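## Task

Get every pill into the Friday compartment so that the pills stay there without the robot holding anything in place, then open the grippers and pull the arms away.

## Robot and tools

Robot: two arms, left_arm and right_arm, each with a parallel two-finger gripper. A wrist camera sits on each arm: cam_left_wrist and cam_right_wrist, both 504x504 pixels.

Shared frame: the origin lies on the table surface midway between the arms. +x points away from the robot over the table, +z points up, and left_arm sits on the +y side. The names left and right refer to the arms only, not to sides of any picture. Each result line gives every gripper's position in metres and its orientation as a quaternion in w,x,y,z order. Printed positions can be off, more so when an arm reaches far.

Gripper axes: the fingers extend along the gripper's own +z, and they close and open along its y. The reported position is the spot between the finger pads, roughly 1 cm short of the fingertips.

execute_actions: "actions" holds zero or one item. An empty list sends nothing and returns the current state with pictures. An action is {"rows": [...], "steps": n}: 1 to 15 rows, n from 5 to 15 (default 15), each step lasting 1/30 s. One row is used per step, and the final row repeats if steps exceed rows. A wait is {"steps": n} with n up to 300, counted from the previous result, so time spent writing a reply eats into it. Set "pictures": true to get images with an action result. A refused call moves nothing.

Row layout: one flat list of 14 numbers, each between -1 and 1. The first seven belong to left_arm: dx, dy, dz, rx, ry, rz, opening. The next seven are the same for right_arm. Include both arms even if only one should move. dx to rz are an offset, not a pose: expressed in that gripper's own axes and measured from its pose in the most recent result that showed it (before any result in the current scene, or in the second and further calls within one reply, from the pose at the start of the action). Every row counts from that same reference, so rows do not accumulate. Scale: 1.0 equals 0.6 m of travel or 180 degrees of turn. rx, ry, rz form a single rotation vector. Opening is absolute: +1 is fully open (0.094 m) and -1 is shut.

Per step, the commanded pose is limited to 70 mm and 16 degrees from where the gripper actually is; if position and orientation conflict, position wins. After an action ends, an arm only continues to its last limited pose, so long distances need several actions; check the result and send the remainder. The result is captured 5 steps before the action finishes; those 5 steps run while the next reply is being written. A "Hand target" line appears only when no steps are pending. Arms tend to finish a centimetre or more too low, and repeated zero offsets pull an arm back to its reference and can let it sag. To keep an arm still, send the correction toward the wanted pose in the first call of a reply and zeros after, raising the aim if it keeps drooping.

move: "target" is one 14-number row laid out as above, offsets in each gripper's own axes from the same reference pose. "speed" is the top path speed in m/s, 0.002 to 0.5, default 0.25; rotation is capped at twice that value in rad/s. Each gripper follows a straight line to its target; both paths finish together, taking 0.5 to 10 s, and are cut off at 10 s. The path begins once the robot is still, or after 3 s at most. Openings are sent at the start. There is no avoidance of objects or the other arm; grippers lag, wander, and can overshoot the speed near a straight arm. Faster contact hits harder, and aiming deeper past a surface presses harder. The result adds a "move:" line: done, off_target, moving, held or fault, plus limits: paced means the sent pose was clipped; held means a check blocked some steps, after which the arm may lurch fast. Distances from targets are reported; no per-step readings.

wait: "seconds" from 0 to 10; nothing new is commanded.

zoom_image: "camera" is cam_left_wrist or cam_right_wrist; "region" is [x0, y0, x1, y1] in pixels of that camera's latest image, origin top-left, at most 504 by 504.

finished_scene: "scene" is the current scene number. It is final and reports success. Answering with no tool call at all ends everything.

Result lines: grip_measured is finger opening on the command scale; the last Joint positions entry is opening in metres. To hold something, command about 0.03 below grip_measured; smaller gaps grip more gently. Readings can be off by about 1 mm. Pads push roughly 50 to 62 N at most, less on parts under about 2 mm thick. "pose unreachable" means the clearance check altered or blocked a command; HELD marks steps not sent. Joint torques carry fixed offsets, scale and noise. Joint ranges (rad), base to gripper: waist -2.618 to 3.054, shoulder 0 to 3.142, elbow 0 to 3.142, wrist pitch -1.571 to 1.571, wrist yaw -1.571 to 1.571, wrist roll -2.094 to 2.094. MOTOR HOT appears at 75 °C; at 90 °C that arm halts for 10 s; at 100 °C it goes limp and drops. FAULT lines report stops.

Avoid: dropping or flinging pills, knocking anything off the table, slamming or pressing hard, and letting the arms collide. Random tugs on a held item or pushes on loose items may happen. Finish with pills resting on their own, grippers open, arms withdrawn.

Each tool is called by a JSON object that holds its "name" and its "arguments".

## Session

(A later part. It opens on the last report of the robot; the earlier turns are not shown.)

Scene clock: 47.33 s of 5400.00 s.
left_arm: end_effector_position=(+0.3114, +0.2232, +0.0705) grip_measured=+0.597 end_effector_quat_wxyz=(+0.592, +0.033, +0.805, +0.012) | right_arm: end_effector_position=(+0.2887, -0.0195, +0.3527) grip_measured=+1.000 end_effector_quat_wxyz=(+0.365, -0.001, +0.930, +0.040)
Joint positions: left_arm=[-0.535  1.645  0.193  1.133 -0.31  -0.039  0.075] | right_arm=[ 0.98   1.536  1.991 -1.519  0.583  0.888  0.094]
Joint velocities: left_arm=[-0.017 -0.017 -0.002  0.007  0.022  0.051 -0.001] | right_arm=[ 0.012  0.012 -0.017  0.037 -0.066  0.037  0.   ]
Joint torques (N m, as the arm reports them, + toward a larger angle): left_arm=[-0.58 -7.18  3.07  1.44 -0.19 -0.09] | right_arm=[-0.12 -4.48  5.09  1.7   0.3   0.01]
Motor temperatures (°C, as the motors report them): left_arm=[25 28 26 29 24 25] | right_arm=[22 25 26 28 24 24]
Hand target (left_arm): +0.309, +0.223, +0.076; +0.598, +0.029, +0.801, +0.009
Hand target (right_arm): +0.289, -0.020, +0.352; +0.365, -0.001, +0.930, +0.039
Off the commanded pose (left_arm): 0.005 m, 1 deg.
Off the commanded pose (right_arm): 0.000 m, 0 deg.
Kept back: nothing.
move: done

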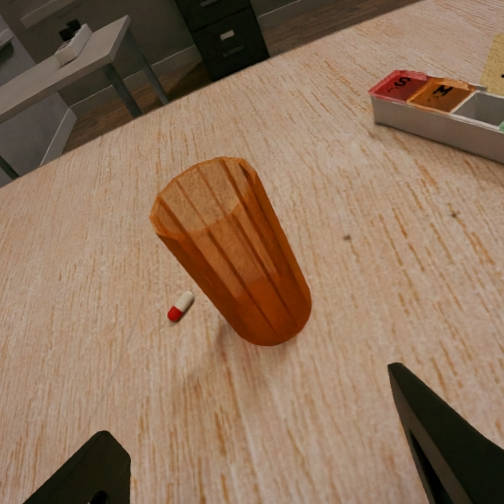

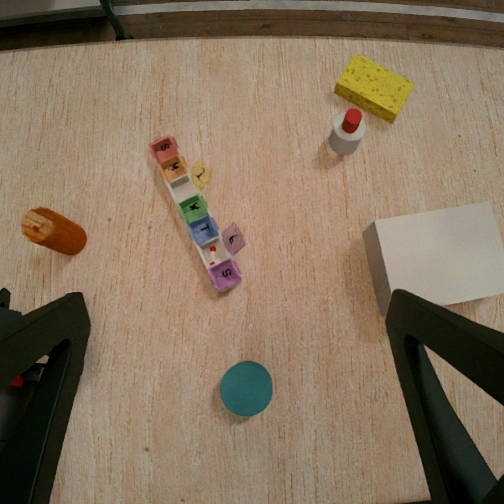

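{"name": "move", "arguments": {"target": [-0.2,0,0,0,0.2,0,0,0,0,0,0,0,0,1], "speed": 0.15}}

{"name": "move", "arguments": {"target": [-0.06,0.08,0.09,0,0.2,0,0,0,0,0,0,0,0,1], "speed": 0.15}}

Scene clock: 50.40 s of 5400.00 s.
left_arm: end_effector_position=(+0.3406, +0.2158, +0.1761) grip_measured=+0.003 end_effector_quat_wxyz=(+0.306, +0.038, +0.951, +0.026) | right_arm: end_effector_position=(+0.2888, -0.0192, +0.3528) grip_measured=+1.000 end_effector_quat_wxyz=(+0.366, -0.001, +0.930, +0.041)
Joint positions: left_arm=[-0.474  1.49   1.239 -0.721 -0.19  -0.146  0.047] | right_arm=[ 0.98   1.536  1.991 -1.517  0.583  0.888  0.094]
Joint velocities: left_arm=[-0.007  0.012 -0.002 -0.007 -0.051 -0.022  0.   ] | right_arm=[-0.002  0.002 -0.002 -0.022  0.007  0.007  0.   ]
Joint torques (N m, as the arm reports them, + toward a larger angle): left_arm=[ 0.64 -5.83  9.25  0.95 -0.04 -0.09] | right_arm=[-0.13 -4.44  5.09  1.71  0.29 -0.01]
Motor temperatures (°C, as the motors report them): left_arm=[25 28 27 29 24 25] | right_arm=[22 25 26 28 24 24]
Hand target (left_arm): +0.347, +0.216, +0.186; +0.315, +0.031, +0.948, +0.021
Hand target (right_arm): +0.289, -0.020, +0.353; +0.365, -0.001, +0.930, +0.040
Off the commanded pose (left_arm): 0.011 m, 2 deg.
Off the commanded pose (right_arm): 0.000 m, 0 deg.
Kept back: nothing.
move: off_target (left_arm)

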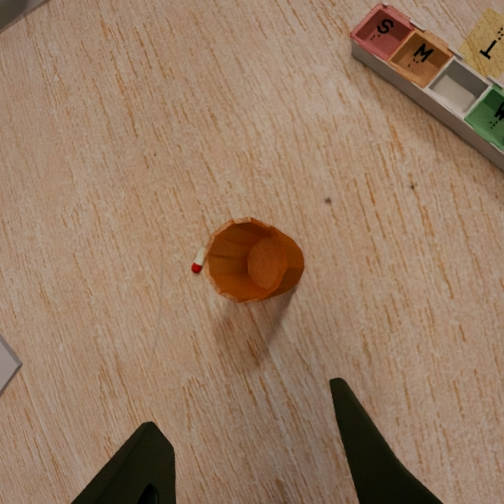

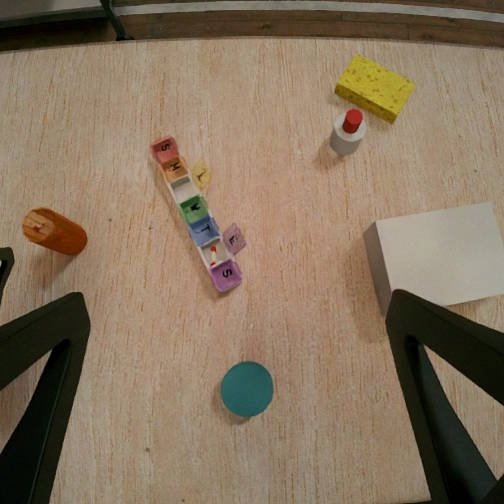

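Scene clock: 52.87 s of 5400.00 s.
left_arm: end_effector_position=(+0.3995, +0.2618, +0.1453) grip_measured=+0.003 end_effector_quat_wxyz=(+0.029, +0.033, +0.998, +0.038) | right_arm: end_effector_position=(+0.2890, -0.0190, +0.3530) grip_measured=+1.000 end_effector_quat_wxyz=(+0.366, -0.000, +0.930, +0.041)
Joint positions: left_arm=[-0.291  2.259  2.301 -1.56  -0.079 -0.035  0.047] | right_arm=[ 0.98   1.536  1.991 -1.516  0.583  0.888  0.094]
Joint velocities: left_arm=[-0.002 -0.017 -0.007 -0.007  0.022  0.051 -0.   ] | right_arm=[-0.027  0.002 -0.022 -0.051  0.007 -0.037  0.   ]
Joint torques (N m, as the arm reports them, + toward a larger angle): left_arm=[  0.53 -11.93   8.03   0.1    0.05   0.05] | right_arm=[-0.12 -4.48  5.08  1.7   0.29 -0.01]
Motor temperatures (°C, as the motors report them): left_arm=[25 28 27 29 24 25] | right_arm=[22 25 26 28 24 24]
Hand target (left_arm): +0.403, +0.263, +0.153; +0.039, +0.032, +0.998, +0.033
Hand target (right_arm): +0.289, -0.019, +0.353; +0.366, -0.001, +0.930, +0.040
Off the commanded pose (left_arm): 0.012 m, 4 deg.
Off the commanded pose (right_arm): 0.000 m, 0 deg.
joint sent to its limit (left arm) — the command would take joint 4 (wrist pitch) past its lower limit, so that joint was sent only as far as its limit.
Kept back: nothing.
move: off_target (left_arm)

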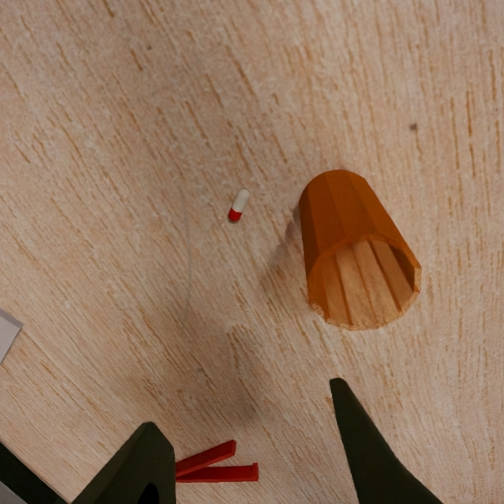

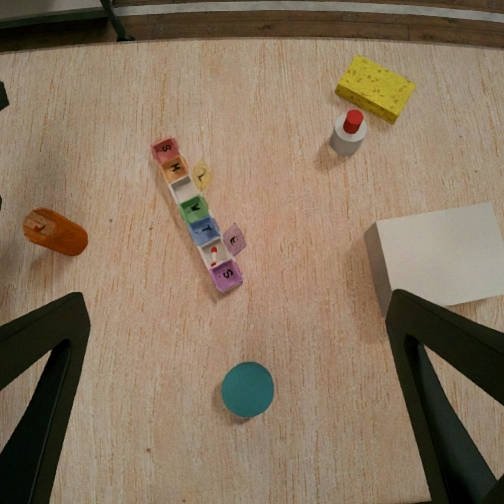

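{"name": "move", "arguments": {"target": [-0.02,0.02,0.13,0,0,-0.3,-0.3,0,0,0,0,0,0,1], "speed": 0.1}}

Scene clock: 58.20 s of 5400.00 s.
left_arm: end_effector_position=(+0.4152, +0.2750, +0.0755) grip_measured=-0.297 end_effector_quat_wxyz=(+0.044, -0.417, +0.908, +0.021) | right_arm: end_effector_position=(+0.2891, -0.0187, +0.3532) grip_measured=+1.000 end_effector_quat_wxyz=(+0.367, -0.000, +0.929, +0.042)
Joint positions: left_arm=[-0.259  2.276  2.05  -1.286 -0.079 -0.929  0.033] | right_arm=[ 0.98   1.536  1.991 -1.514  0.583  0.888  0.094]
Joint velocities: left_arm=[-0.017  0.002 -0.002  0.037 -0.007 -0.081 -0.   ] | right_arm=[-0.002 -0.002  0.002  0.022 -0.022 -0.037  0.   ]
Joint torques (N m, as the arm reports them, + toward a larger angle): left_arm=[  0.71 -11.66   5.48   0.3   -0.06  -0.1 ] | right_arm=[-0.13 -4.5   5.08  1.7   0.29  0.  ]
Motor temperatures (°C, as the motors report them): left_arm=[25 29 27 28 24 25] | right_arm=[22 25 26 29 24 24]
Hand target (left_arm): +0.417, +0.278, +0.069; +0.043, -0.424, +0.904, +0.021
Hand target (right_arm): +0.289, -0.019, +0.353; +0.366, -0.000, +0.930, +0.041
Off the commanded pose (left_arm): 0.007 m, 1 deg.
Off the commanded pose (right_arm): 0.000 m, 0 deg.
Kept back: nothing.
move: done

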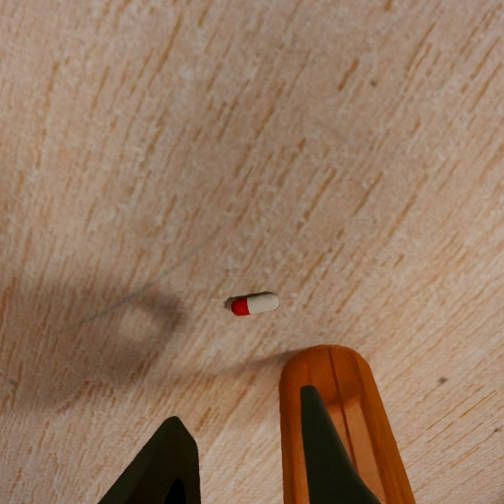

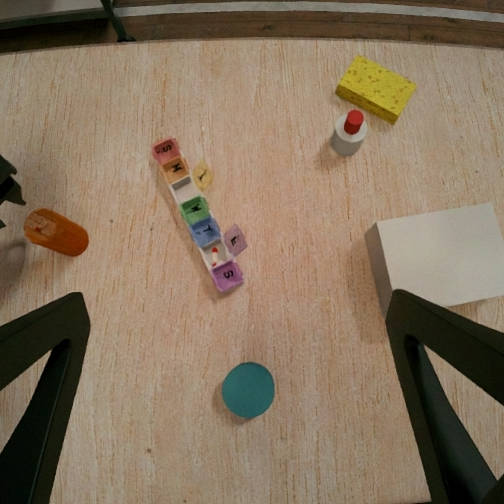

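{"name": "move", "arguments": {"target": [0,0,0.075,0,0,0,-0.3,0,0,0,0,0,0,1], "speed": 0.05}}

Scene clock: 59.77 s of 5400.00 s.
left_arm: end_effector_position=(+0.4155, +0.2750, +0.0316) grip_measured=-0.297 end_effector_quat_wxyz=(+0.040, -0.416, +0.908, +0.023) | right_arm: end_effector_position=(+0.2893, -0.0184, +0.3534) grip_measured=+1.000 end_effector_quat_wxyz=(+0.367, +0.000, +0.929, +0.043)
Joint positions: left_arm=[-0.259  2.304  1.922 -1.141 -0.079 -0.927  0.033] | right_arm=[ 0.98   1.536  1.991 -1.512  0.583  0.888  0.094]
Joint velocities: left_arm=[ 0.002  0.007 -0.007 -0.051 -0.007  0.007 -0.001] | right_arm=[-0.007  0.012 -0.012 -0.007  0.081 -0.022  0.   ]
Joint torques (N m, as the arm reports them, + toward a larger angle): left_arm=[  0.58 -12.61   5.48   0.29  -0.04   0.02] | right_arm=[-0.11 -4.52  5.09  1.71  0.28 -0.01]
Motor temperatures (°C, as the motors report them): left_arm=[25 29 27 28 24 25] | right_arm=[22 25 26 29 24 24]
Hand target (left_arm): +0.418, +0.278, +0.031; +0.044, -0.417, +0.908, +0.021
Hand target (right_arm): +0.289, -0.019, +0.353; +0.367, -0.000, +0.929, +0.042
Off the commanded pose (left_arm): 0.004 m, 1 deg.
Off the commanded pose (right_arm): 0.000 m, 0 deg.
Kept back: nothing.
move: done

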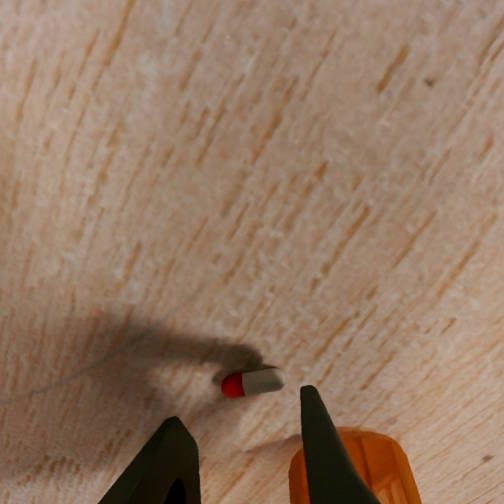

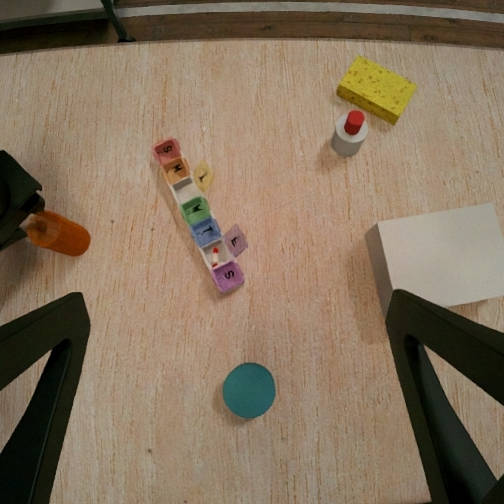

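{"name": "move", "arguments": {"target": [0,0,0.034,0,0,0,-0.3,0,0,0,0,0,0,1], "speed": 0.03}}

{"name": "move", "arguments": {"target": [0,0,0,0,0,0,-0.65,0,0,0,0,0,0,1]}}

{"name": "move", "arguments": {"target": [0,0,-0.22,0,0,0,-0.65,0,0,0,0,0,0,1], "speed": 0.1}}

Scene clock: 60.93 s of 5400.00 s.
left_arm: end_effector_position=(+0.4179, +0.2746, +0.0213) grip_measured=-0.297 end_effector_quat_wxyz=(+0.043, -0.416, +0.908, +0.020) | right_arm: end_effector_position=(+0.2895, -0.0181, +0.3536) grip_measured=+1.000 end_effector_quat_wxyz=(+0.367, +0.000, +0.929, +0.043)
Joint positions: left_arm=[-0.258  2.312  1.894 -1.096 -0.077 -0.926  0.033] | right_arm=[ 0.98   1.536  1.991 -1.511  0.583  0.888  0.094]
Joint velocities: left_arm=[ 0.002 -0.002  0.007  0.037  0.007 -0.007 -0.   ] | right_arm=[-0.007  0.002 -0.017  0.022 -0.066 -0.095  0.   ]
Joint torques (N m, as the arm reports them, + toward a larger angle): left_arm=[  0.2  -11.65   4.48   0.39  -0.07   0.  ] | right_arm=[-0.12 -4.47  5.09  1.71  0.28 -0.01]
Motor temperatures (°C, as the motors report them): left_arm=[25 29 27 27 24 25] | right_arm=[22 25 26 29 24 24]
Hand target (left_arm): +0.416, +0.276, +0.011; +0.039, -0.416, +0.908, +0.024
Hand target (right_arm): +0.289, -0.018, +0.353; +0.367, +0.000, +0.929, +0.043
Off the commanded pose (left_arm): 0.010 m, 1 deg.
Off the commanded pose (right_arm): 0.000 m, 0 deg.
Kept back: nothing.
move: done

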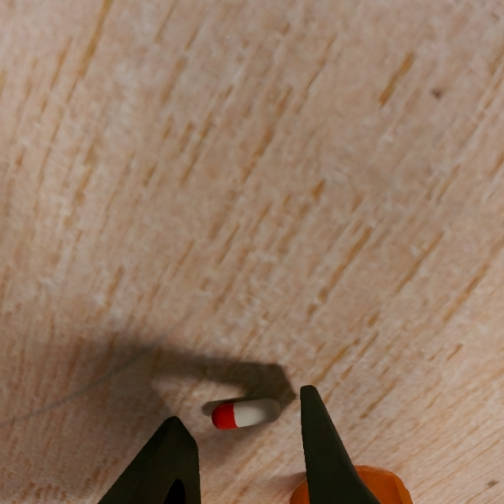

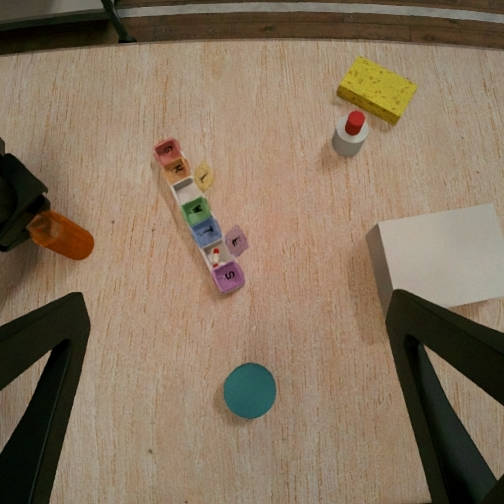

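Scene clock: 61.43 s of 5400.00 s.
left_arm: end_effector_position=(+0.4180, +0.2744, +0.0210) grip_measured=-0.647 end_effector_quat_wxyz=(+0.043, -0.416, +0.908, +0.020) | right_arm: end_effector_position=(+0.2896, -0.0178, +0.3537) grip_measured=+1.000 end_effector_quat_wxyz=(+0.368, +0.001, +0.929, +0.044)
Joint positions: left_arm=[-0.258  2.312  1.894 -1.095 -0.076 -0.926  0.017] | right_arm=[ 0.98   1.536  1.991 -1.509  0.583  0.888  0.094]
Joint velocities: left_arm=[ 0.012 -0.007  0.012 -0.007  0.007 -0.007 -0.   ] | right_arm=[ 0.007 -0.012  0.002 -0.007  0.095 -0.066  0.   ]
Joint torques (N m, as the arm reports them, + toward a larger angle): left_arm=[  0.   -12.67   5.89   0.18  -0.07  -0.04] | right_arm=[-0.11 -4.48  5.07  1.71  0.27 -0.01]
Motor temperatures (°C, as the motors report them): left_arm=[25 29 27 27 24 25] | right_arm=[22 25 26 29 24 24]
Hand target (left_arm): +0.418, +0.275, +0.021; +0.043, -0.416, +0.908, +0.020
Hand target (right_arm): +0.289, -0.018, +0.354; +0.367, +0.000, +0.929, +0.043
Off the commanded pose (left_arm): 0.000 m, 0 deg.
Off the commanded pose (right_arm): 0.000 m, 0 deg.
Kept back: nothing.
move: done

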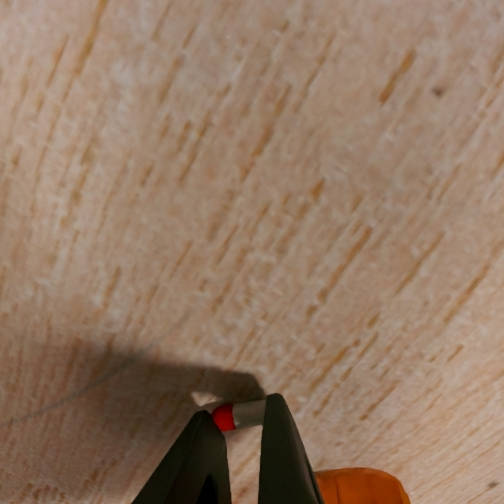

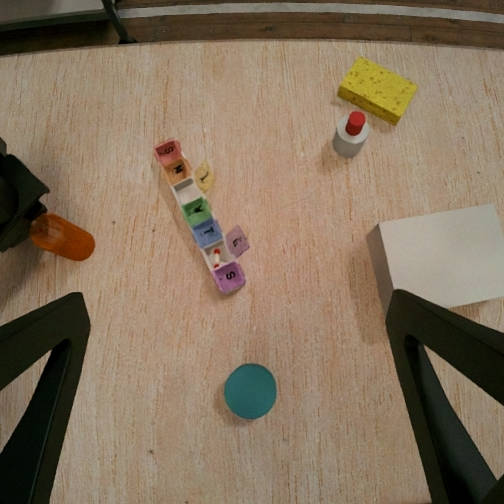

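Scene clock: 63.23 s of 5400.00 s.
left_arm: end_effector_position=(+0.4088, +0.2691, +0.1351) grip_measured=-0.647 end_effector_quat_wxyz=(+0.039, -0.416, +0.908, +0.022) | right_arm: end_effector_position=(+0.2898, -0.0175, +0.3539) grip_measured=+1.000 end_effector_quat_wxyz=(+0.368, +0.001, +0.929, +0.045)
Joint positions: left_arm=[-0.271  2.308  2.343 -1.56  -0.076 -0.939  0.017] | right_arm=[ 0.98   1.536  1.991 -1.507  0.583  0.888  0.094]
Joint velocities: left_arm=[-0.017 -0.012 -0.002 -0.095  0.007  0.022 -0.001] | right_arm=[-0.007 -0.017 -0.012  0.081 -0.007 -0.066  0.   ]
Joint torques (N m, as the arm reports them, + toward a larger angle): left_arm=[ -0.54 -14.61   7.53   0.12  -0.09  -0.09] | right_arm=[-0.15 -4.48  5.09  1.71  0.28  0.  ]
Motor temperatures (°C, as the motors report them): left_arm=[25 29 27 27 24 25] | right_arm=[22 25 26 29 24 24]
Hand target (left_arm): +0.409, +0.266, +0.152; +0.056, -0.415, +0.908, +0.012
Hand target (right_arm): +0.290, -0.018, +0.354; +0.368, +0.001, +0.929, +0.044
Off the commanded pose (left_arm): 0.018 m, 1 deg.
Off the commanded pose (right_arm): 0.000 m, 0 deg.
joint sent to its limit (left arm) — the command would take joint 4 (wrist pitch) past its lower limit, so that joint was sent only as far as its limit.
Kept back: nothing.
move: off_target (left_arm)

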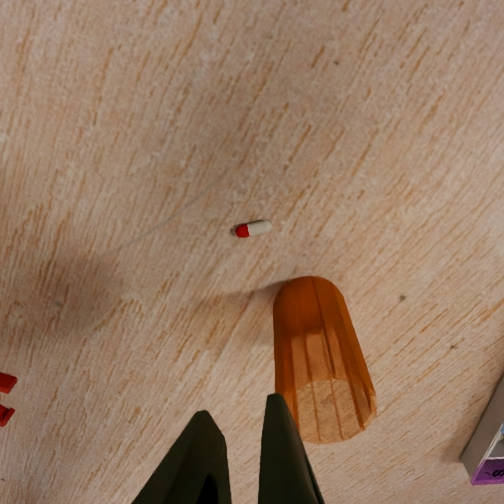

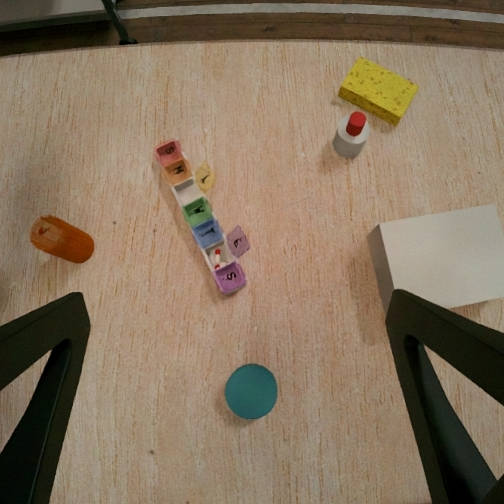

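{"name": "move", "arguments": {"target": [0.008,0,0.2,0,0.09,0,-0.3,0,0,0,0,0,0,1], "speed": 0.06}}

Scene clock: 66.13 s of 5400.00 s.
left_arm: end_effector_position=(+0.4074, +0.2728, +0.0142) grip_measured=-0.303 end_effector_quat_wxyz=(-0.094, -0.415, +0.905, -0.030) | right_arm: end_effector_position=(+0.2900, -0.0172, +0.3541) grip_measured=+1.000 end_effector_quat_wxyz=(+0.369, +0.001, +0.928, +0.045)
Joint positions: left_arm=[-0.181  2.519  2.223 -1.423  0.132 -0.843  0.033] | right_arm=[ 0.98   1.536  1.991 -1.505  0.583  0.888  0.094]
Joint velocities: left_arm=[-0.002 -0.017  0.002 -0.007 -0.081 -0.007 -0.001] | right_arm=[-0.007 -0.007 -0.027  0.007  0.022  0.022  0.   ]
Joint torques (N m, as the arm reports them, + toward a larger angle): left_arm=[  0.37 -13.54   5.82  -0.02   0.15   0.05] | right_arm=[-0.12 -4.49  5.07  1.71  0.28 -0.01]
Motor temperatures (°C, as the motors report them): left_arm=[25 30 27 27 24 25] | right_arm=[22 25 26 29 24 24]
Hand target (left_arm): +0.411, +0.274, +0.014; -0.089, -0.414, +0.905, -0.038
Hand target (right_arm): +0.290, -0.018, +0.354; +0.368, +0.001, +0.929, +0.045
Off the commanded pose (left_arm): 0.005 m, 1 deg.
Off the commanded pose (right_arm): 0.000 m, 0 deg.
Kept back: nothing.
move: done

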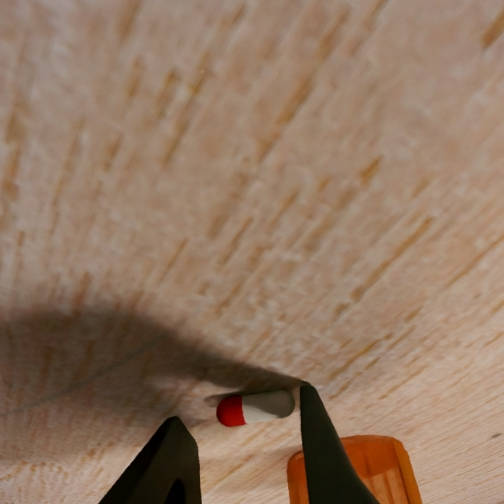

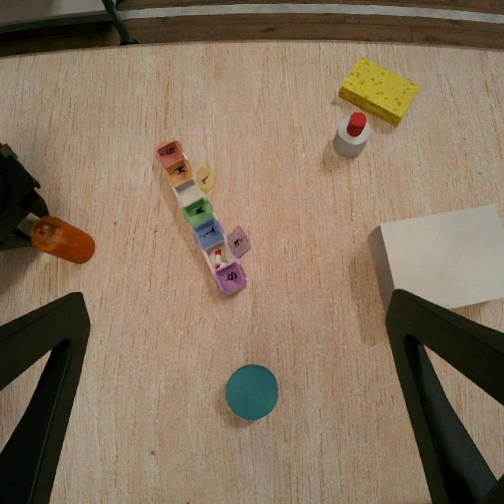

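{"name": "move", "arguments": {"target": [0,0,0,0,0,0,-0.65,0,0,0,0,0,0,1]}}

{"name": "move", "arguments": {"target": [0,0,-0.06,0,0,0,-0.65,0,0,0,0,0,0,1], "speed": 0.05}}

Scene clock: 67.07 s of 5400.00 s.
left_arm: end_effector_position=(+0.4075, +0.2726, +0.0142) grip_measured=-0.638 end_effector_quat_wxyz=(-0.094, -0.414, +0.905, -0.031) | right_arm: end_effector_position=(+0.2902, -0.0169, +0.3544) grip_measured=+1.000 end_effector_quat_wxyz=(+0.369, +0.001, +0.928, +0.046)
Joint positions: left_arm=[-0.181  2.519  2.223 -1.422  0.133 -0.842  0.017] | right_arm=[ 0.98   1.536  1.991 -1.503  0.583  0.888  0.094]
Joint velocities: left_arm=[-0.017 -0.007 -0.012 -0.007 -0.022 -0.022 -0.001] | right_arm=[ 0.007 -0.007 -0.002  0.007  0.037  0.037  0.   ]
Joint torques (N m, as the arm reports them, + toward a larger angle): left_arm=[  0.09 -13.64   5.59  -0.13   0.08  -0.06] | right_arm=[-0.1  -4.5   5.13  1.72  0.28 -0.01]
Motor temperatures (°C, as the motors report them): left_arm=[25 30 27 27 24 25] | right_arm=[22 25 26 29 24 24]
Hand target (left_arm): +0.407, +0.273, +0.014; -0.094, -0.415, +0.905, -0.030
Hand target (right_arm): +0.290, -0.017, +0.354; +0.369, +0.001, +0.928, +0.046
Off the commanded pose (left_arm): 0.000 m, 0 deg.
Off the commanded pose (right_arm): 0.000 m, 0 deg.
Kept back: nothing.
move: done

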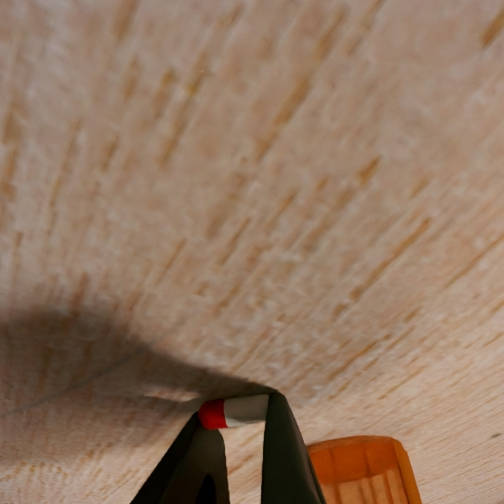

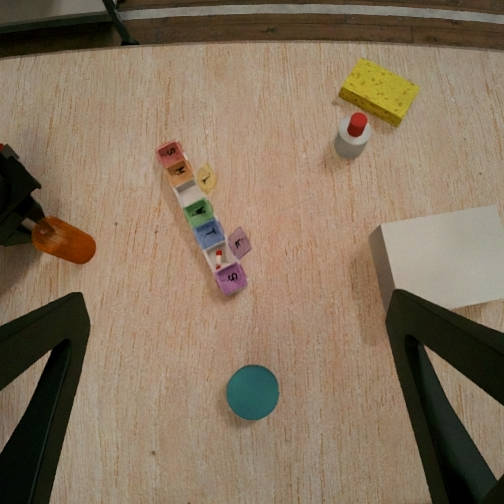

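Scene clock: 68.20 s of 5400.00 s.
left_arm: end_effector_position=(+0.4086, +0.2726, +0.0423) grip_measured=-0.638 end_effector_quat_wxyz=(-0.098, -0.413, +0.905, -0.030) | right_arm: end_effector_position=(+0.2903, -0.0166, +0.3546) grip_measured=+1.000 end_effector_quat_wxyz=(+0.370, +0.002, +0.928, +0.047)
Joint positions: left_arm=[-0.181  2.54   2.372 -1.558  0.133 -0.838  0.017] | right_arm=[ 0.98   1.536  1.991 -1.501  0.583  0.888  0.094]
Joint velocities: left_arm=[-0.002  0.012 -0.012  0.007  0.022 -0.022 -0.   ] | right_arm=[-0.007 -0.002  0.017 -0.022 -0.007 -0.081  0.   ]
Joint torques (N m, as the arm reports them, + toward a larger angle): left_arm=[  0.72 -13.74   7.79  -0.23   0.1    0.03] | right_arm=[-0.12 -4.48  5.11  1.72  0.28  0.  ]
Motor temperatures (°C, as the motors report them): left_arm=[25 30 27 27 24 25] | right_arm=[22 25 26 29 24 24]
Hand target (left_arm): +0.412, +0.278, +0.049; -0.090, -0.415, +0.905, -0.033
Hand target (right_arm): +0.290, -0.017, +0.354; +0.369, +0.001, +0.928, +0.046
Off the commanded pose (left_arm): 0.010 m, 0 deg.
Off the commanded pose (right_arm): 0.000 m, 0 deg.
joint sent to its limit (left arm) — the command would take joint 4 (wrist pitch) past its lower limit, so that joint was sent only as far as its limit.
Kept back: nothing.
move: done

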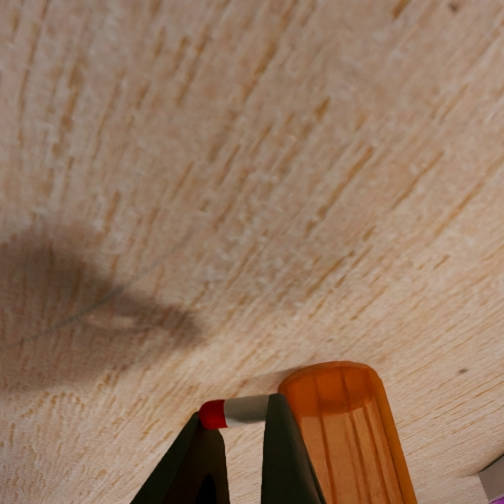

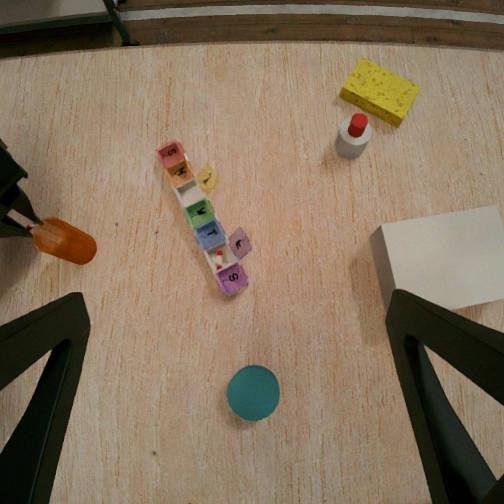

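{"name": "move", "arguments": {"target": [0,0,-0.18,0.12,-0.06,0,-0.65,0,-0.3,-0.05,0,0,0,1], "speed": 0.06}}

Scene clock: 72.50 s of 5400.00 s.
left_arm: end_effector_position=(+0.4246, +0.2858, +0.1356) grip_measured=-0.638 end_effector_quat_wxyz=(+0.050, -0.425, +0.892, -0.146) | right_arm: end_effector_position=(+0.2809, -0.1991, +0.3634) grip_measured=+1.000 end_effector_quat_wxyz=(+0.371, +0.004, +0.927, +0.047)
Joint positions: left_arm=[-0.114  2.159  2.062 -1.27   0.236 -0.839  0.017] | right_arm=[ 0.154  1.089  1.702 -1.419  0.068  0.2    0.094]
Joint velocities: left_arm=[-0.017  0.002  0.002 -0.037 -0.11  -0.007  0.   ] | right_arm=[ 0.002  0.002 -0.007 -0.022 -0.066 -0.007  0.   ]
Joint torques (N m, as the arm reports them, + toward a larger angle): left_arm=[  0.5  -14.78   5.48   0.55   0.26  -0.05] | right_arm=[-0.88 -1.64  3.17  2.16 -0.04 -0.08]
Motor temperatures (°C, as the motors report them): left_arm=[25 31 27 26 24 25] | right_arm=[22 25 26 29 24 24]
Hand target (left_arm): +0.426, +0.288, +0.149; +0.067, -0.426, +0.888, -0.158
Hand target (right_arm): +0.277, -0.201, +0.359; +0.366, +0.003, +0.929, +0.047
Off the commanded pose (left_arm): 0.013 m, 2 deg.
Off the commanded pose (right_arm): 0.006 m, 0 deg.
Kept back: nothing.
move: off_target (left_arm)

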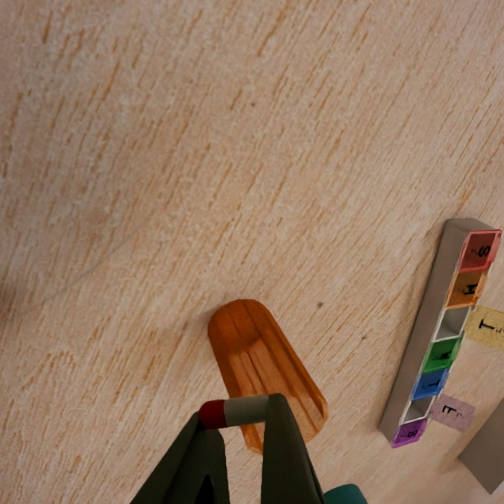

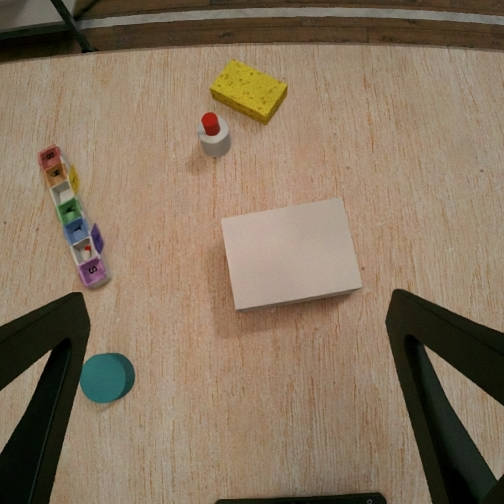

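{"name": "move", "arguments": {"target": [0.38,-0.19,0.075,0,0,0.12,-0.65,0,0,0,0,0,0,1], "speed": 0.1}}

{"name": "move", "arguments": {"target": [0,0.03,0.09,0,0,0,-0.65,0,0,0,0,0,0,1], "speed": 0.06}}

Scene clock: 75.67 s of 5400.00 s.
left_arm: end_effector_position=(+0.3706, +0.0300, +0.1291) grip_measured=-0.638 end_effector_quat_wxyz=(+0.065, -0.248, +0.957, -0.134) | right_arm: end_effector_position=(+0.2813, -0.1987, +0.3639) grip_measured=+1.000 end_effector_quat_wxyz=(+0.372, +0.003, +0.927, +0.047)
Joint positions: left_arm=[-0.721  2.172  2.053 -1.168  0.096 -1.054  0.017] | right_arm=[ 0.154  1.089  1.702 -1.416  0.067  0.198  0.094]
Joint velocities: left_arm=[-0.022 -0.002  0.017 -0.051 -0.037 -0.037  0.   ] | right_arm=[ 0.027  0.007 -0.022 -0.007  0.022 -0.007  0.   ]
Joint torques (N m, as the arm reports them, + toward a larger angle): left_arm=[  0.05 -11.74   8.62   0.46  -0.09  -0.07] | right_arm=[-0.17 -0.51  4.79  2.19  0.06  0.01]
Motor temperatures (°C, as the motors report them): left_arm=[25 31 27 26 24 25] | right_arm=[22 25 26 29 24 24]
Hand target (left_arm): +0.376, +0.030, +0.138; +0.077, -0.250, +0.955, -0.137
Hand target (right_arm): +0.281, -0.199, +0.363; +0.371, +0.004, +0.927, +0.047
Off the commanded pose (left_arm): 0.008 m, 1 deg.
Off the commanded pose (right_arm): 0.001 m, 0 deg.
Kept back: nothing.
move: done

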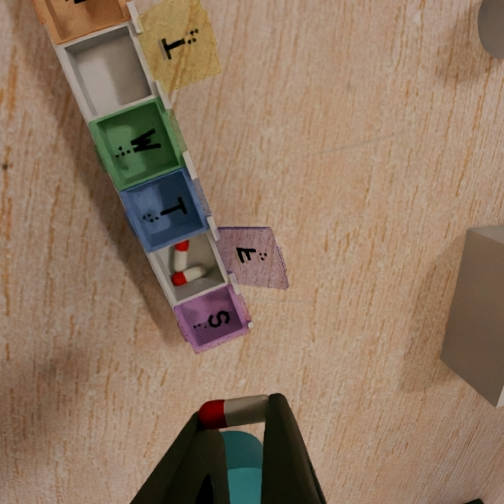

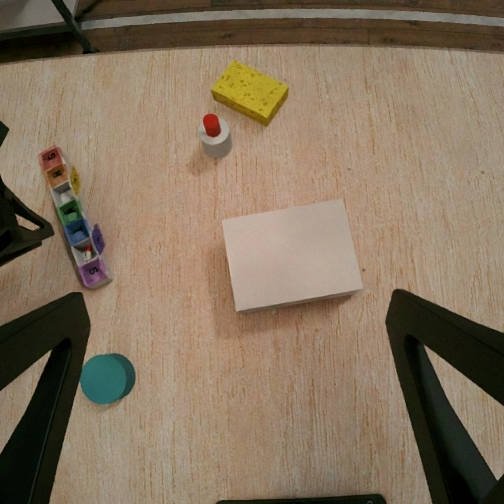

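Scene clock: 77.13 s of 5400.00 s.
left_arm: end_effector_position=(+0.3681, +0.0314, +0.0723) grip_measured=-0.638 end_effector_quat_wxyz=(+0.060, -0.249, +0.958, -0.129) | right_arm: end_effector_position=(+0.2818, -0.1986, +0.3643) grip_measured=+1.000 end_effector_quat_wxyz=(+0.373, +0.003, +0.926, +0.048)
Joint positions: left_arm=[-0.721  2.172  1.831 -0.961  0.096 -1.054  0.017] | right_arm=[ 0.154  1.089  1.702 -1.414  0.067  0.198  0.094]
Joint velocities: left_arm=[-0.022 -0.002 -0.002 -0.051 -0.037 -0.037 -0.001] | right_arm=[ 0.002 -0.002  0.012 -0.051 -0.095  0.037  0.   ]
Joint torques (N m, as the arm reports them, + toward a larger angle): left_arm=[  0.61 -12.03   5.83   0.7    0.07   0.02] | right_arm=[-0.16 -0.48  4.77  2.19  0.03 -0.01]
Motor temperatures (°C, as the motors report them): left_arm=[25 31 27 26 24 25] | right_arm=[22 25 26 29 24 24]
Hand target (left_arm): +0.372, +0.033, +0.072; +0.065, -0.248, +0.957, -0.134
Hand target (right_arm): +0.281, -0.199, +0.364; +0.372, +0.003, +0.927, +0.047
Off the commanded pose (left_arm): 0.005 m, 1 deg.
Off the commanded pose (right_arm): 0.001 m, 0 deg.
Kept back: nothing.
move: done

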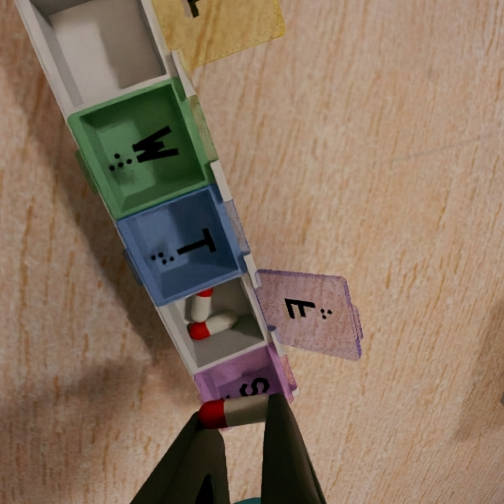

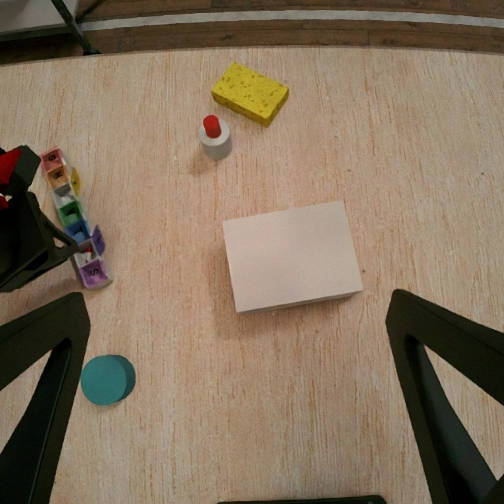

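{"name": "move", "arguments": {"target": [-0.005,0.018,0.05,0,0,0,-0.65,0,0,0,0,0,0,1], "speed": 0.04}}

Scene clock: 78.60 s of 5400.00 s.
left_arm: end_effector_position=(+0.3659, +0.0327, +0.0409) grip_measured=-0.638 end_effector_quat_wxyz=(+0.055, -0.248, +0.959, -0.124) | right_arm: end_effector_position=(+0.2823, -0.1985, +0.3649) grip_measured=+1.000 end_effector_quat_wxyz=(+0.375, +0.003, +0.926, +0.048)
Joint positions: left_arm=[-0.721  2.195  1.746 -0.867  0.096 -1.05   0.017] | right_arm=[ 0.154  1.089  1.702 -1.411  0.067  0.198  0.094]
Joint velocities: left_arm=[ 0.002  0.007 -0.002 -0.051  0.022 -0.022 -0.   ] | right_arm=[-0.002  0.007  0.012 -0.037 -0.066  0.037  0.   ]
Joint torques (N m, as the arm reports them, + toward a larger angle): left_arm=[  0.83 -12.03   5.73   0.66   0.07   0.01] | right_arm=[-0.12 -0.5   4.78  2.19  0.04  0.  ]
Motor temperatures (°C, as the motors report them): left_arm=[25 31 27 26 24 25] | right_arm=[22 25 26 29 24 24]
Hand target (left_arm): +0.371, +0.035, +0.041; +0.060, -0.249, +0.958, -0.129
Hand target (right_arm): +0.282, -0.199, +0.364; +0.374, +0.003, +0.926, +0.048
Off the commanded pose (left_arm): 0.006 m, 1 deg.
Off the commanded pose (right_arm): 0.001 m, 0 deg.
Kept back: nothing.
move: done

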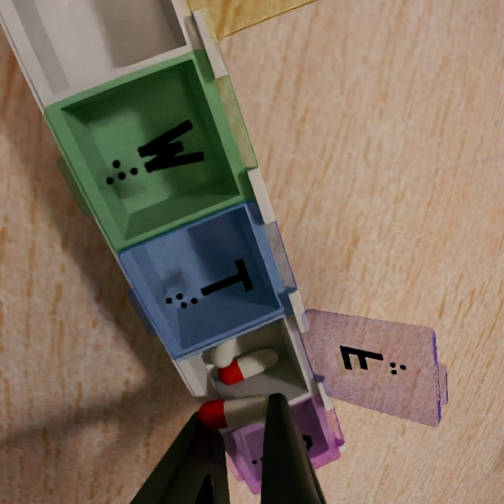

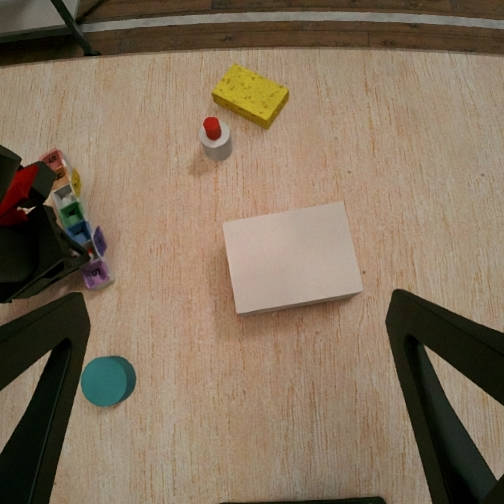

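{"name": "move", "arguments": {"target": [-0.018,-0.012,-0.004,0,0,0,-0.65,0,0,0,0,0,0,1], "speed": 0.03}}

Scene clock: 79.60 s of 5400.00 s.
left_arm: end_effector_position=(+0.3715, +0.0327, +0.0390) grip_measured=-0.638 end_effector_quat_wxyz=(+0.051, -0.248, +0.960, -0.119) | right_arm: end_effector_position=(+0.2828, -0.1984, +0.3653) grip_measured=+1.000 end_effector_quat_wxyz=(+0.376, +0.003, +0.925, +0.048)
Joint positions: left_arm=[-0.715  2.23   1.798 -0.898  0.097 -1.044  0.017] | right_arm=[ 0.154  1.089  1.702 -1.408  0.067  0.198  0.094]
Joint velocities: left_arm=[-0.012  0.002 -0.002 -0.081  0.051 -0.022  0.001] | right_arm=[ 0.007 -0.002  0.007 -0.022 -0.022 -0.037  0.   ]
Joint torques (N m, as the arm reports them, + toward a larger angle): left_arm=[  0.46 -11.92   8.54   0.42   0.1    0.01] | right_arm=[-0.11 -0.47  4.79  2.2   0.05 -0.01]
Motor temperatures (°C, as the motors report them): left_arm=[25 31 27 26 24 25] | right_arm=[22 25 26 29 24 24]
Hand target (left_arm): +0.378, +0.033, +0.045; +0.056, -0.248, +0.959, -0.124
Hand target (right_arm): +0.282, -0.199, +0.365; +0.375, +0.003, +0.926, +0.048
Off the commanded pose (left_arm): 0.009 m, 1 deg.
Off the commanded pose (right_arm): 0.001 m, 0 deg.
Kept back: nothing.
move: done

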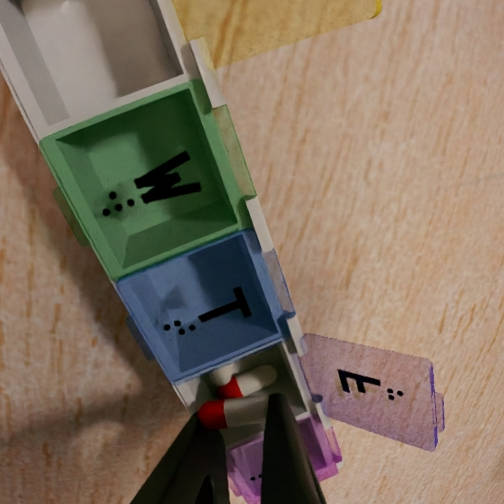

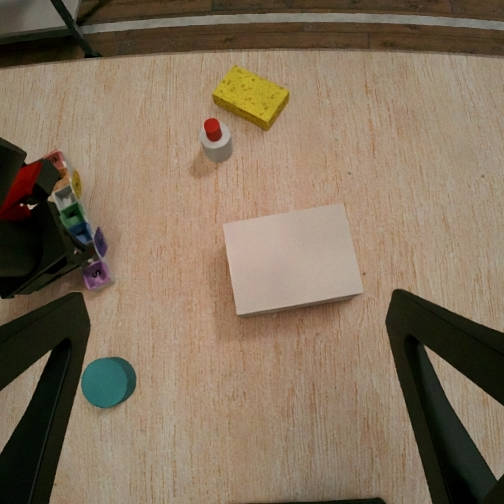

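Release, then rise to survey for any fourth pill.

{"name": "move", "arguments": {"target": [0,0,0,0,0,0,-0.5,0,0,0,0,0,0,1]}}

{"name": "move", "arguments": {"target": [0,0,-0.15,0,0,0,-0.5,0,0,0,0,0,0,1], "speed": 0.1}}

{"name": "move", "arguments": {"target": [0,0.2,-0.3,-0.1,-0.2,0,1,0,0,0,0,0,0,1], "speed": 0.15}}

Scene clock: 80.53 s of 5400.00 s.
left_arm: end_effector_position=(+0.3712, +0.0328, +0.0389) grip_measured=-0.503 end_effector_quat_wxyz=(+0.050, -0.248, +0.960, -0.119) | right_arm: end_effector_position=(+0.2833, -0.1983, +0.3659) grip_measured=+1.000 end_effector_quat_wxyz=(+0.377, +0.003, +0.925, +0.049)
Joint positions: left_arm=[-0.715  2.23   1.798 -0.9    0.098 -1.044  0.023] | right_arm=[ 0.154  1.089  1.702 -1.405  0.067  0.198  0.094]
Joint velocities: left_arm=[ 0.012 -0.002  0.017 -0.022  0.022  0.022 -0.   ] | right_arm=[ 0.012  0.002 -0.007 -0.081 -0.037  0.007  0.   ]
Joint torques (N m, as the arm reports them, + toward a larger angle): left_arm=[ -0.02 -12.33   6.19   0.47   0.03  -0.05] | right_arm=[-0.11 -0.48  4.81  2.2   0.04  0.  ]
Motor temperatures (°C, as the motors report them): left_arm=[25 31 27 26 24 25] | right_arm=[22 25 26 30 24 24]
Hand target (left_arm): +0.372, +0.033, +0.039; +0.051, -0.248, +0.960, -0.119
Hand target (right_arm): +0.283, -0.198, +0.365; +0.376, +0.003, +0.925, +0.048
Off the commanded pose (left_arm): 0.000 m, 0 deg.
Off the commanded pose (right_arm): 0.001 m, 0 deg.
Kept back: nothing.
move: done

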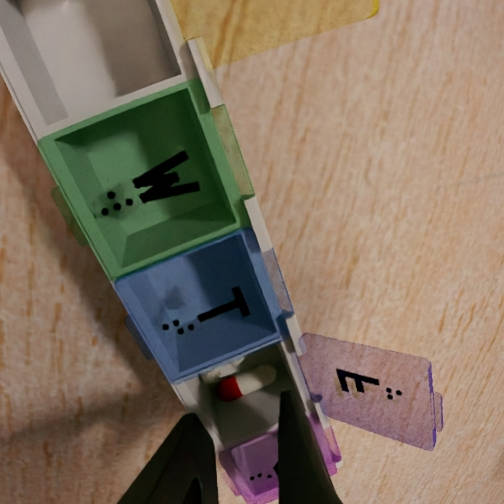

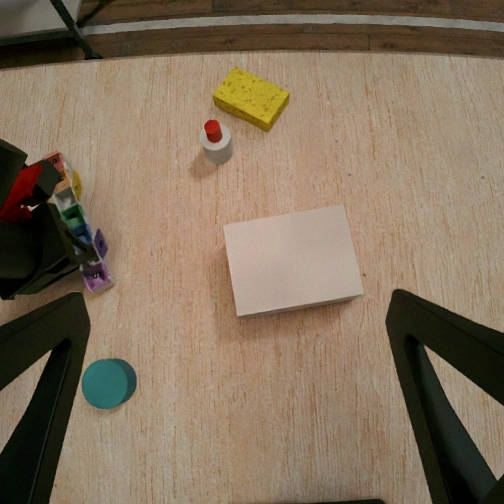

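Scene clock: 82.00 s of 5400.00 s.
left_arm: end_effector_position=(+0.3519, +0.0513, +0.1040) grip_measured=-0.503 end_effector_quat_wxyz=(+0.034, -0.250, +0.963, -0.100) | right_arm: end_effector_position=(+0.2839, -0.1982, +0.3664) grip_measured=+1.000 end_effector_quat_wxyz=(+0.379, +0.003, +0.924, +0.049)
Joint positions: left_arm=[-0.701  2.145  1.932 -1.17   0.098 -1.03   0.023] | right_arm=[ 0.154  1.089  1.702 -1.402  0.067  0.198  0.094]
Joint velocities: left_arm=[ 0.002 -0.002  0.012 -0.051 -0.037  0.022 -0.   ] | right_arm=[ 0.007 -0.007  0.002  0.007 -0.022 -0.037  0.   ]
Joint torques (N m, as the arm reports them, + toward a larger angle): left_arm=[  0.54 -14.16   8.47   0.32   0.11   0.05] | right_arm=[-0.13 -0.53  4.77  2.21  0.04  0.  ]
Motor temperatures (°C, as the motors report them): left_arm=[25 31 27 26 24 25] | right_arm=[22 25 26 30 24 24]
Hand target (left_arm): +0.357, +0.052, +0.126; +0.051, -0.248, +0.960, -0.119
Hand target (right_arm): +0.283, -0.198, +0.366; +0.377, +0.003, +0.925, +0.049
Off the commanded pose (left_arm): 0.023 m, 3 deg.
Off the commanded pose (right_arm): 0.001 m, 0 deg.
Kept back: nothing.
move: off_target (left_arm)

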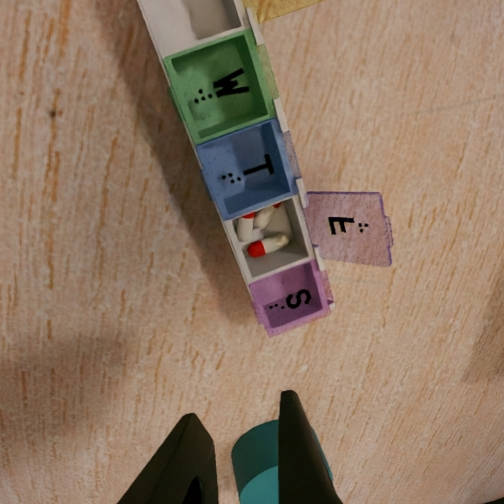

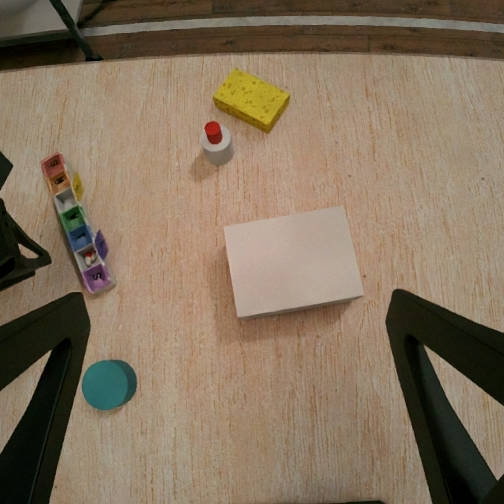

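Scene clock: 84.83 s of 5400.00 s.
left_arm: end_effector_position=(+0.2794, +0.1802, +0.2486) grip_measured=+1.000 end_effector_quat_wxyz=(+0.275, -0.270, +0.914, +0.129) | right_arm: end_effector_position=(+0.2843, -0.1981, +0.3669) grip_measured=+1.000 end_effector_quat_wxyz=(+0.380, +0.003, +0.924, +0.049)
Joint positions: left_arm=[-0.827  1.707  1.803 -1.523 -0.602 -1.168  0.094] | right_arm=[ 0.154  1.089  1.702 -1.399  0.067  0.198  0.094]
Joint velocities: left_arm=[-0.012 -0.007  0.027 -0.007 -0.007 -0.022  0.   ] | right_arm=[ 0.012  0.012  0.002  0.051 -0.051 -0.007  0.   ]
Joint torques (N m, as the arm reports them, + toward a larger angle): left_arm=[-0.56 -9.77  5.04  0.24 -0.66 -0.08] | right_arm=[-0.1  -0.51  4.81  2.21  0.03  0.  ]
Motor temperatures (°C, as the motors report them): left_arm=[25 31 27 26 24 25] | right_arm=[22 24 26 30 24 24]
Hand target (left_arm): +0.275, +0.185, +0.257; +0.287, -0.270, +0.909, +0.132
Hand target (right_arm): +0.284, -0.198, +0.366; +0.379, +0.003, +0.924, +0.049
Off the commanded pose (left_arm): 0.010 m, 2 deg.
Off the commanded pose (right_arm): 0.001 m, 0 deg.
Kept back: nothing.
move: done

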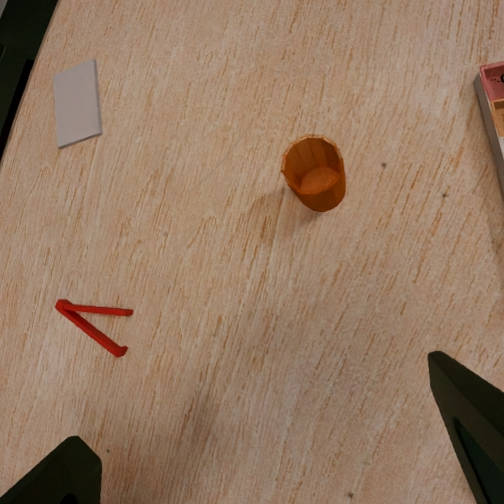

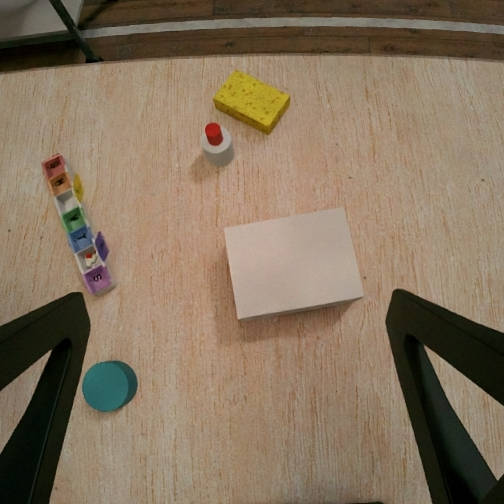

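{"name": "finished_scene", "arguments": {"scene": 2}}

The scene is finished: the task was done.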